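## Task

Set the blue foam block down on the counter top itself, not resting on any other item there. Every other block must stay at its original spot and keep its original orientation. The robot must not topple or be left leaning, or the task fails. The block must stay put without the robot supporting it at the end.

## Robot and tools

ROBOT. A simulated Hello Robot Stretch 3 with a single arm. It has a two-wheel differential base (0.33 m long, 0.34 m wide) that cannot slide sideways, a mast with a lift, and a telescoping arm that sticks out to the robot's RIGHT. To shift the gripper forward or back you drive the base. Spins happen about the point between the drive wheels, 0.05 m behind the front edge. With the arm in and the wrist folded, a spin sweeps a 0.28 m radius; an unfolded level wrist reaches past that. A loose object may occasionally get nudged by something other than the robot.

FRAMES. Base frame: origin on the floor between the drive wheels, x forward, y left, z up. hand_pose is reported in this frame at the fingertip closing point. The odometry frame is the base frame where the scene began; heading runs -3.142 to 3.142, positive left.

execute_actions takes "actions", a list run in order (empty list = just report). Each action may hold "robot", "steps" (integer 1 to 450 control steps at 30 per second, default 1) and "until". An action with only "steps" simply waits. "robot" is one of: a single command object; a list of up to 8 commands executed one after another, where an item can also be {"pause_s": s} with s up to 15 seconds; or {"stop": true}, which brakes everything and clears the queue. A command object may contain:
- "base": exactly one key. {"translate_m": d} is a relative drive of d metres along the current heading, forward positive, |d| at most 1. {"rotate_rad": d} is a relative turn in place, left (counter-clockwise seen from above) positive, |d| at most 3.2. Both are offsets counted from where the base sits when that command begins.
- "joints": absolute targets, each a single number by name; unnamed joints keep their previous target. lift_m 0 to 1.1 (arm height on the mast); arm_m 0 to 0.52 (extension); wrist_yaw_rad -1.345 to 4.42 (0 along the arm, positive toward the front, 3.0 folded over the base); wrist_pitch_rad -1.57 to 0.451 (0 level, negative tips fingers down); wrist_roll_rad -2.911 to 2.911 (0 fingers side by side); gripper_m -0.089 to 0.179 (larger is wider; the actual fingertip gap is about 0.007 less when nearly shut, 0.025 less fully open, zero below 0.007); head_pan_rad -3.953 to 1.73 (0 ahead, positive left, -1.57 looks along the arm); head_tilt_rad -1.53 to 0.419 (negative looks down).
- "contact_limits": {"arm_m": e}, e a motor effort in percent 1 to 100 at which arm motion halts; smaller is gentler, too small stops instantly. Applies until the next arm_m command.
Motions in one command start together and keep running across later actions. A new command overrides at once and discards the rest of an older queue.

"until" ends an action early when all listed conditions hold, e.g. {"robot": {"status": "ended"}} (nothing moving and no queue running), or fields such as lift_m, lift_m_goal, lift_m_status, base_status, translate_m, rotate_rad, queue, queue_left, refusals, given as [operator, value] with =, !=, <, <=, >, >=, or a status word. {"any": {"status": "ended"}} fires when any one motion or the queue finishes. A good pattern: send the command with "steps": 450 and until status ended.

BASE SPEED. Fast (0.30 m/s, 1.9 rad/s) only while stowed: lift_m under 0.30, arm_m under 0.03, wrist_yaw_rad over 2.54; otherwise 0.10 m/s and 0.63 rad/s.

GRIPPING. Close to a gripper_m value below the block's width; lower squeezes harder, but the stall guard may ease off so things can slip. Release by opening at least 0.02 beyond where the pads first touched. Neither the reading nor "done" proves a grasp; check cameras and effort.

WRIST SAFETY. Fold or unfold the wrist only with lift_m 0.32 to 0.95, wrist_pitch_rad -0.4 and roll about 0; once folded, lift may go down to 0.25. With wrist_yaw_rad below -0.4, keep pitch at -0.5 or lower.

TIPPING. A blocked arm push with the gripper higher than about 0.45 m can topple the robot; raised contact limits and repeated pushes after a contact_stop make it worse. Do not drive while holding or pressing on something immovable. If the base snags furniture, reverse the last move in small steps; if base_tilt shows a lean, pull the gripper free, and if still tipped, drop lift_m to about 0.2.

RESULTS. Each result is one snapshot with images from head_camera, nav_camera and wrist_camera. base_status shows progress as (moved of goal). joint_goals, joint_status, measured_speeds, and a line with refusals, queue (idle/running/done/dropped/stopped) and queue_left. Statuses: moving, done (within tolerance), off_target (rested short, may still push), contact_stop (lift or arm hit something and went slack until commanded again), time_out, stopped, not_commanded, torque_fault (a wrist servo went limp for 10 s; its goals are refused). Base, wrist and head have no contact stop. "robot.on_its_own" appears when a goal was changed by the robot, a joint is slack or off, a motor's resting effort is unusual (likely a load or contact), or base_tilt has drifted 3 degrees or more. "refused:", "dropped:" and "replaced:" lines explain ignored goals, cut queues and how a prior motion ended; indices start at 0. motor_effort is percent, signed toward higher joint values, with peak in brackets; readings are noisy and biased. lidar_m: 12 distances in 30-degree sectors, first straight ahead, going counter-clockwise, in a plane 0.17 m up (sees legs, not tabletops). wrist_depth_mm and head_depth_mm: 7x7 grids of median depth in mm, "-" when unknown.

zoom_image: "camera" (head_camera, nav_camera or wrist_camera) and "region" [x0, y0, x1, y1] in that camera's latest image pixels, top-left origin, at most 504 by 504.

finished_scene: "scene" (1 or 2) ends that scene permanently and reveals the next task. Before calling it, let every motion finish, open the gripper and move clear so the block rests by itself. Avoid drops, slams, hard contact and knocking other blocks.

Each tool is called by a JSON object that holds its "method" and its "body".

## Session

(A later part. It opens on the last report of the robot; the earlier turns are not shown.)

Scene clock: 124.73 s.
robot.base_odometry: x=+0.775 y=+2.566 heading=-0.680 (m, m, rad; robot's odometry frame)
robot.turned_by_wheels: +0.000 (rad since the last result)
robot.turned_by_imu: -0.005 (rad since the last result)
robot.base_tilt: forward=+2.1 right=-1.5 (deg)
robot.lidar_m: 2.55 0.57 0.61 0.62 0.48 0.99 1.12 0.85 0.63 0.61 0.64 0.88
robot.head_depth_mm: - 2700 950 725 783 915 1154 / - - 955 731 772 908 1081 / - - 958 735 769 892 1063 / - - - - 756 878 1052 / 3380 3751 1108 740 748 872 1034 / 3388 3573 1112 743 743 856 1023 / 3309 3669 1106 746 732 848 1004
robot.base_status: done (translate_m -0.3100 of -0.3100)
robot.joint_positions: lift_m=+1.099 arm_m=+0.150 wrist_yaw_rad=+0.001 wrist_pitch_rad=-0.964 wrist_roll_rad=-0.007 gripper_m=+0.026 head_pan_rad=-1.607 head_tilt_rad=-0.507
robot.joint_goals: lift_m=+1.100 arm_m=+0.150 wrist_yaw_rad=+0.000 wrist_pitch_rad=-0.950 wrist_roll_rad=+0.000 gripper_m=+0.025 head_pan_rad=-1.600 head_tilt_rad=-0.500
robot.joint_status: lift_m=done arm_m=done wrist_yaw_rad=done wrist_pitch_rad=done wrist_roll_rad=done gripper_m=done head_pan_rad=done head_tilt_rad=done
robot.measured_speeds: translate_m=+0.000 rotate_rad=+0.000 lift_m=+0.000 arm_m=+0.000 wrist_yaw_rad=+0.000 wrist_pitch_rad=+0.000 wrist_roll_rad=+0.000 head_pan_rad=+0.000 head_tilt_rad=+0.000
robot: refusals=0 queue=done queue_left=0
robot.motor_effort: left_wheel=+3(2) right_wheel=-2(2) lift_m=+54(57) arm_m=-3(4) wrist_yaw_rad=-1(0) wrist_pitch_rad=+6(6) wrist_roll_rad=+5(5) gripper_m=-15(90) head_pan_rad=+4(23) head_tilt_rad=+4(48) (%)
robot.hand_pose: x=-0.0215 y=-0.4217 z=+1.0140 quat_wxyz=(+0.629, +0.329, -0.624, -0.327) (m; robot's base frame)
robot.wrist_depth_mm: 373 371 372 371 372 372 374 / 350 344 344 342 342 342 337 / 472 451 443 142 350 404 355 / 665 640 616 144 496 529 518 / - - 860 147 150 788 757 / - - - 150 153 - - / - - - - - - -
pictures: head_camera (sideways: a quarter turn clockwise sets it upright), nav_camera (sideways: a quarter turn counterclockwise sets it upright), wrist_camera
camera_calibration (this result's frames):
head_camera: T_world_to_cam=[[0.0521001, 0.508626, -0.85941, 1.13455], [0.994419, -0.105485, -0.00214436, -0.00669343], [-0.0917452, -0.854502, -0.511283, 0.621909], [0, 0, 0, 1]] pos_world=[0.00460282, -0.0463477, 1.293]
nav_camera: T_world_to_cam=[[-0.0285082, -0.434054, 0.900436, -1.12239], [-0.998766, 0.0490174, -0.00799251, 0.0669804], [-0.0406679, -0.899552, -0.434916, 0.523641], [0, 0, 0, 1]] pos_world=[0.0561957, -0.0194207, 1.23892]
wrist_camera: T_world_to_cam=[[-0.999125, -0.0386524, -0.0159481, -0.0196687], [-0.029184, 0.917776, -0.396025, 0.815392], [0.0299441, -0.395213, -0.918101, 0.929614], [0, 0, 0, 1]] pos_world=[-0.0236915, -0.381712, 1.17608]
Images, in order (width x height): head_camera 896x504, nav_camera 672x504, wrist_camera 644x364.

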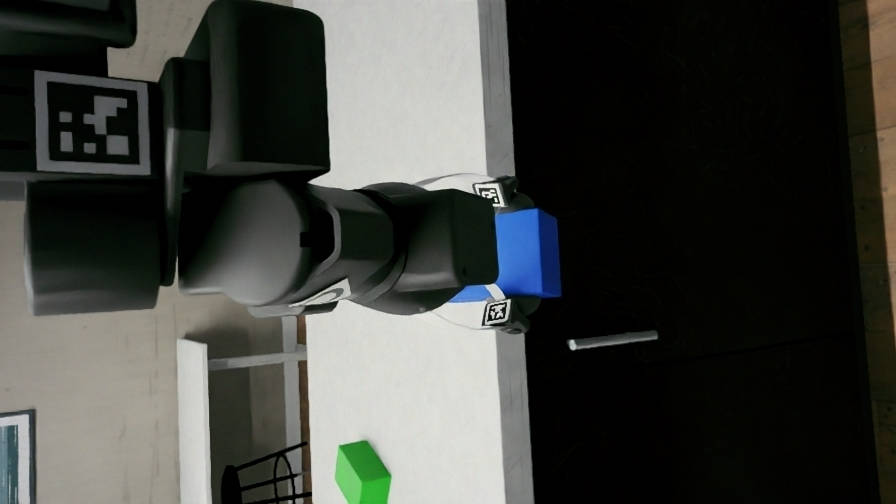

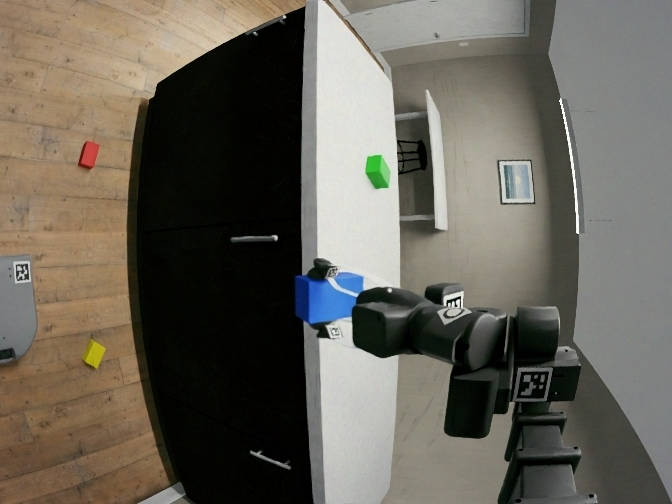

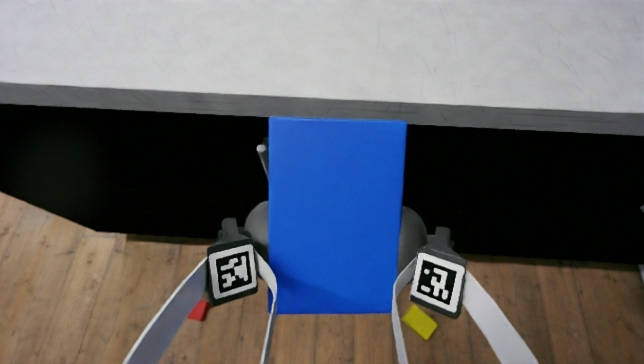

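{"method": "execute_actions", "body": {"actions": [{"robot":[{"joints":{"arm_m":0.52}},{"joints":{"wrist_pitch_rad":-1.35}},{"joints":{"lift_m":1.065}}],"steps":450,"until":{"robot":{"status":"ended"}}}]}}

Scene clock: 134.00 s.
robot.base_odometry: x=+0.775 y=+2.566 heading=-0.680 (m, m, rad; robot's odometry frame)
robot.turned_by_wheels: +0.000 (rad since the last result)
robot.turned_by_imu: -0.003 (rad since the last result)
robot.base_tilt: forward=+2.0 right=-1.5 (deg)
robot.lidar_m: 2.55 0.57 0.62 0.62 0.48 0.99 1.12 0.85 0.63 0.61 0.63 0.88
robot.head_depth_mm: 2654 - 1080 728 780 910 1154 / 3329 3534 1089 733 770 902 1084 / 3389 3795 1088 734 762 887 1061 / 3314 - 1025 709 755 874 1055 / 3312 3789 1031 710 747 873 1040 / 3297 3623 1111 745 739 859 1017 / 3268 3581 1110 745 734 843 1000
robot.base_status: done (translate_m -0.3100 of -0.3100)
robot.joint_positions: lift_m=+1.065 arm_m=+0.520 wrist_yaw_rad=+0.000 wrist_pitch_rad=-1.349 wrist_roll_rad=-0.005 gripper_m=+0.026 head_pan_rad=-1.607 head_tilt_rad=-0.507
robot.joint_goals: lift_m=+1.065 arm_m=+0.520 wrist_yaw_rad=+0.000 wrist_pitch_rad=-1.350 wrist_roll_rad=+0.000 gripper_m=+0.025 head_pan_rad=-1.600 head_tilt_rad=-0.500
robot.joint_status: lift_m=done arm_m=done wrist_yaw_rad=done wrist_pitch_rad=done wrist_roll_rad=done gripper_m=done head_pan_rad=done head_tilt_rad=done
robot.measured_speeds: translate_m=+0.000 rotate_rad=+0.000 lift_m=+0.000 arm_m=+0.000 wrist_yaw_rad=+0.000 wrist_pitch_rad=+0.000 wrist_roll_rad=+0.000 head_pan_rad=+0.000 head_tilt_rad=+0.000
robot: refusals=0 queue=done queue_left=0
robot.motor_effort: left_wheel=+2(2) right_wheel=-2(2) lift_m=+24(53) arm_m=+3(4) wrist_yaw_rad=-1(1) wrist_pitch_rad=-1(7) wrist_roll_rad=+3(5) gripper_m=-15(14) head_pan_rad=+3(3) head_tilt_rad=+4(5) (%)
robot.hand_pose: x=-0.0216 y=-0.6974 z=+0.9489 quat_wxyz=(+0.554, +0.443, -0.550, -0.441) (m; robot's base frame)
robot.wrist_depth_mm: 212 211 210 208 206 205 206 / 211 210 207 207 205 204 203 / 211 210 207 141 203 202 201 / 209 206 206 143 204 204 202 / 208 208 206 148 150 202 201 / 208 207 205 150 154 202 200 / 206 206 204 203 202 201 200
pictures: head_camera (sideways: a quarter turn clockwise sets it upright), nav_camera (sideways: a quarter turn counterclockwise sets it upright), wrist_camera
camera_calibration (this result's frames):
head_camera: T_world_to_cam=[[0.0520216, 0.508358, -0.859573, 1.13477], [0.994433, -0.105351, -0.00212221, -0.00672236], [-0.091636, -0.854677, -0.511008, 0.621551], [0, 0, 0, 1]] pos_world=[0.00460896, -0.0463507, 1.29302]
nav_camera: T_world_to_cam=[[-0.0284393, -0.43377, 0.900575, -1.12258], [-0.998773, 0.0488803, -0.00799657, 0.0669857], [-0.0405517, -0.899697, -0.434628, 0.523266], [0, 0, 0, 1]] pos_world=[0.0561976, -0.0194341, 1.23893]
wrist_camera: T_world_to_cam=[[-0.999197, -0.0271217, -0.0294949, -0.0105651], [-0.0264831, 0.999411, -0.021831, 0.744555], [0.0300696, -0.0210324, -0.999327, 1.09895], [0, 0, 0, 1]] pos_world=[-0.0238834, -0.72129, 1.11415]
Images, in order (width x height): head_camera 896x504, nav_camera 672x504, wrist_camera 644x364.

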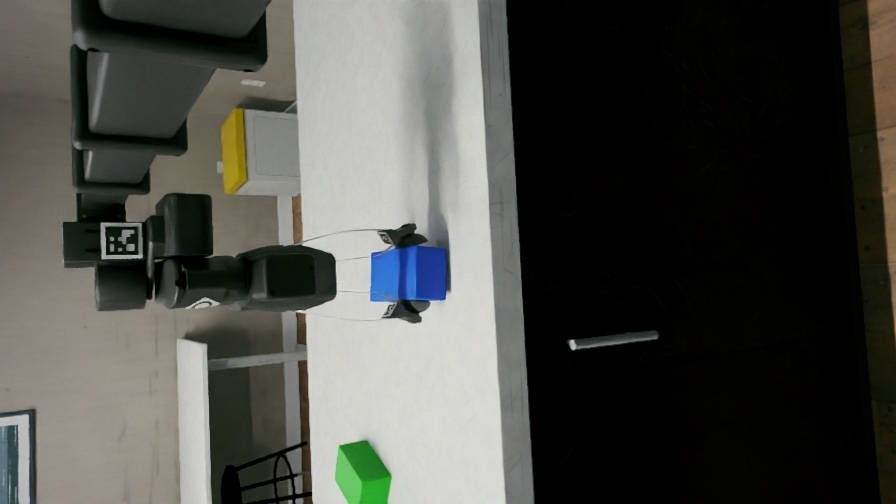

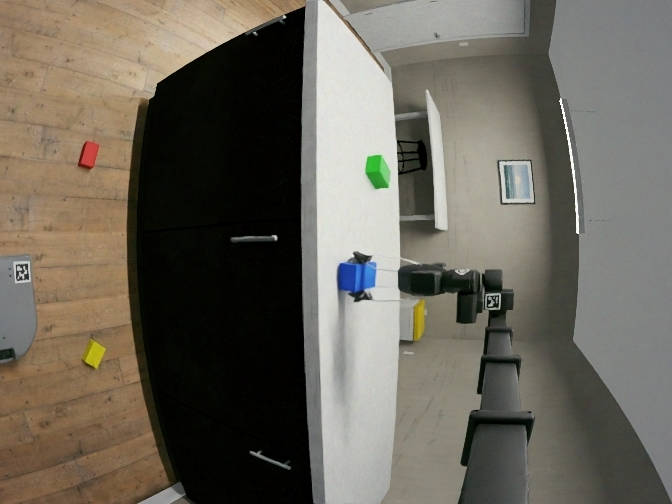

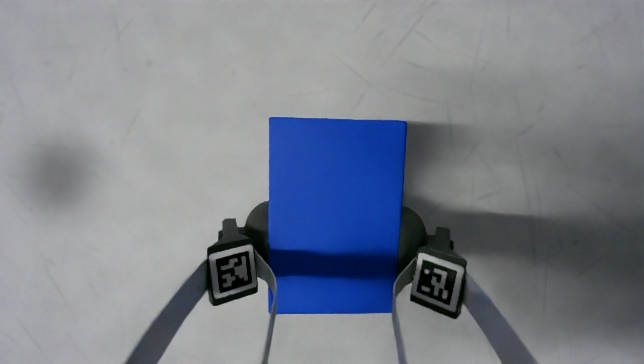

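{"method": "execute_actions", "body": {"actions": [{"robot":[{"joints":{"lift_m":1.053}},{"joints":{"gripper_m":0.12}},{"pause_s":0.5},{"joints":{"lift_m":1.1}},{"joints":{"arm_m":0.3,"head_tilt_rad":-0.4}}],"steps":450,"until":{"robot":{"status":"ended"}}}]}}

Scene clock: 145.77 s.
robot.base_odometry: x=+0.775 y=+2.566 heading=-0.680 (m, m, rad; robot's odometry frame)
robot.turned_by_wheels: +0.000 (rad since the last result)
robot.turned_by_imu: -0.003 (rad since the last result)
robot.base_tilt: forward=+2.0 right=-1.5 (deg)
robot.lidar_m: 2.55 0.57 0.61 0.62 0.48 0.99 1.12 0.85 0.63 0.61 0.63 0.88
robot.head_depth_mm: 2627 2738 2743 880 715 802 920 / 3403 3788 3598 880 714 797 906 / 3410 - 3611 889 713 789 896 / 3369 - - 722 703 778 885 / 3449 3652 - 876 707 766 874 / 3406 3642 3913 910 695 763 865 / 3337 3674 3920 875 697 754 853
robot.base_status: done (translate_m -0.3100 of -0.3100)
robot.joint_positions: lift_m=+1.099 arm_m=+0.300 wrist_yaw_rad=+0.000 wrist_pitch_rad=-1.349 wrist_roll_rad=-0.005 gripper_m=+0.120 head_pan_rad=-1.607 head_tilt_rad=-0.408
robot.joint_goals: lift_m=+1.100 arm_m=+0.300 wrist_yaw_rad=+0.000 wrist_pitch_rad=-1.350 wrist_roll_rad=+0.000 gripper_m=+0.120 head_pan_rad=-1.600 head_tilt_rad=-0.400
robot.joint_status: lift_m=done arm_m=done wrist_yaw_rad=done wrist_pitch_rad=done wrist_roll_rad=done gripper_m=done head_pan_rad=done head_tilt_rad=done
robot.measured_speeds: translate_m=+0.000 rotate_rad=+0.000 lift_m=+0.000 arm_m=+0.000 wrist_yaw_rad=+0.000 wrist_pitch_rad=+0.000 wrist_roll_rad=+0.000 head_pan_rad=+0.000 head_tilt_rad=+0.000
robot: refusals=0 queue=done queue_left=0
robot.motor_effort: left_wheel=+3(5) right_wheel=-3(6) lift_m=+54(57) arm_m=-4(4) wrist_yaw_rad=-1(0) wrist_pitch_rad=-1(9) wrist_roll_rad=+3(3) gripper_m=+0(81) head_pan_rad=+3(4) head_tilt_rad=+6(21) (%)
robot.hand_pose: x=-0.0216 y=-0.4781 z=+0.9829 quat_wxyz=(+0.554, +0.443, -0.550, -0.441) (m; robot's base frame)
robot.wrist_depth_mm: 248 250 247 243 241 241 240 / 369 279 268 257 246 241 240 / 805 712 653 603 548 524 490 / - - - - - - - / - - - - - - - / - - - - - - - / - - - - - - -
pictures: head_camera (sideways: a quarter turn clockwise sets it upright), nav_camera (sideways: a quarter turn counterclockwise sets it upright), wrist_camera
camera_calibration (this result's frames):
head_camera: T_world_to_cam=[[0.048797, 0.421101, -0.9057, 1.19495], [0.994454, -0.10507, 0.00472701, -0.0156396], [-0.0931715, -0.900907, -0.423892, 0.508205], [0, 0, 0, 1]] pos_world=[0.00459291, -0.0469932, 1.29777]
nav_camera: T_world_to_cam=[[-0.0250935, -0.342834, 0.939061, -1.17282], [-0.998811, 0.0478766, -0.00921133, 0.0685685], [-0.0418011, -0.938175, -0.343627, 0.404851], [0, 0, 0, 1]] pos_world=[0.05598, -0.0255441, 1.2411]
wrist_camera: T_world_to_cam=[[-0.999197, -0.027121, -0.0294954, -0.00361401], [-0.026483, 0.999411, -0.0218084, 0.526124], [0.0300695, -0.0210098, -0.999327, 1.13755], [0, 0, 0, 1]] pos_world=[-0.0238834, -0.502013, 1.14816]
Images, in order (width x height): head_camera 896x504, nav_camera 672x504, wrist_camera 644x364.

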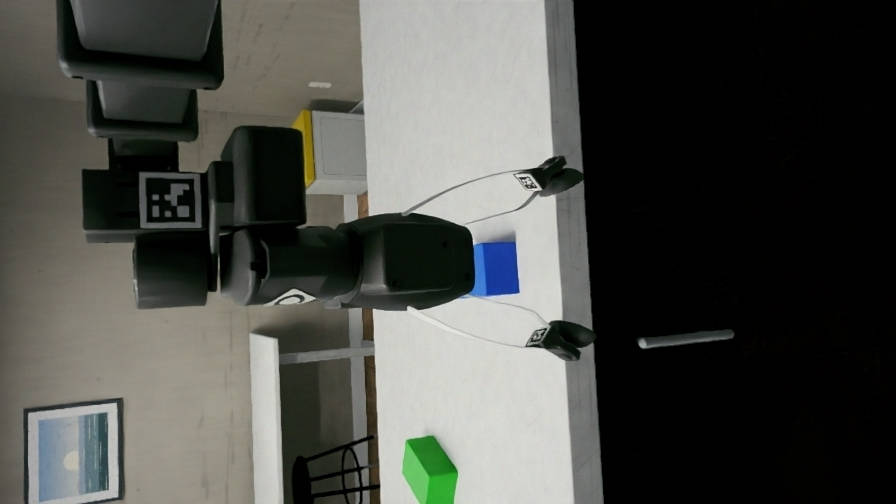

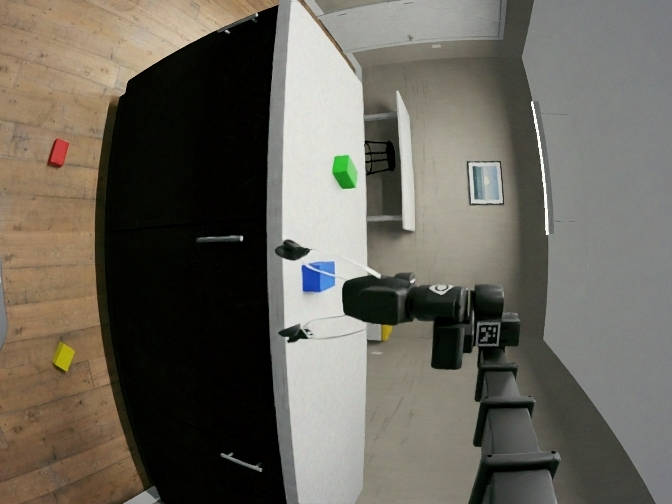

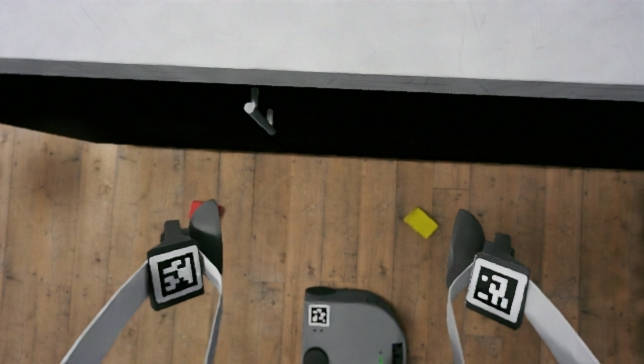

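{"method": "finished_scene", "body": {"scene": 2}}

The scene is finished: the task was done.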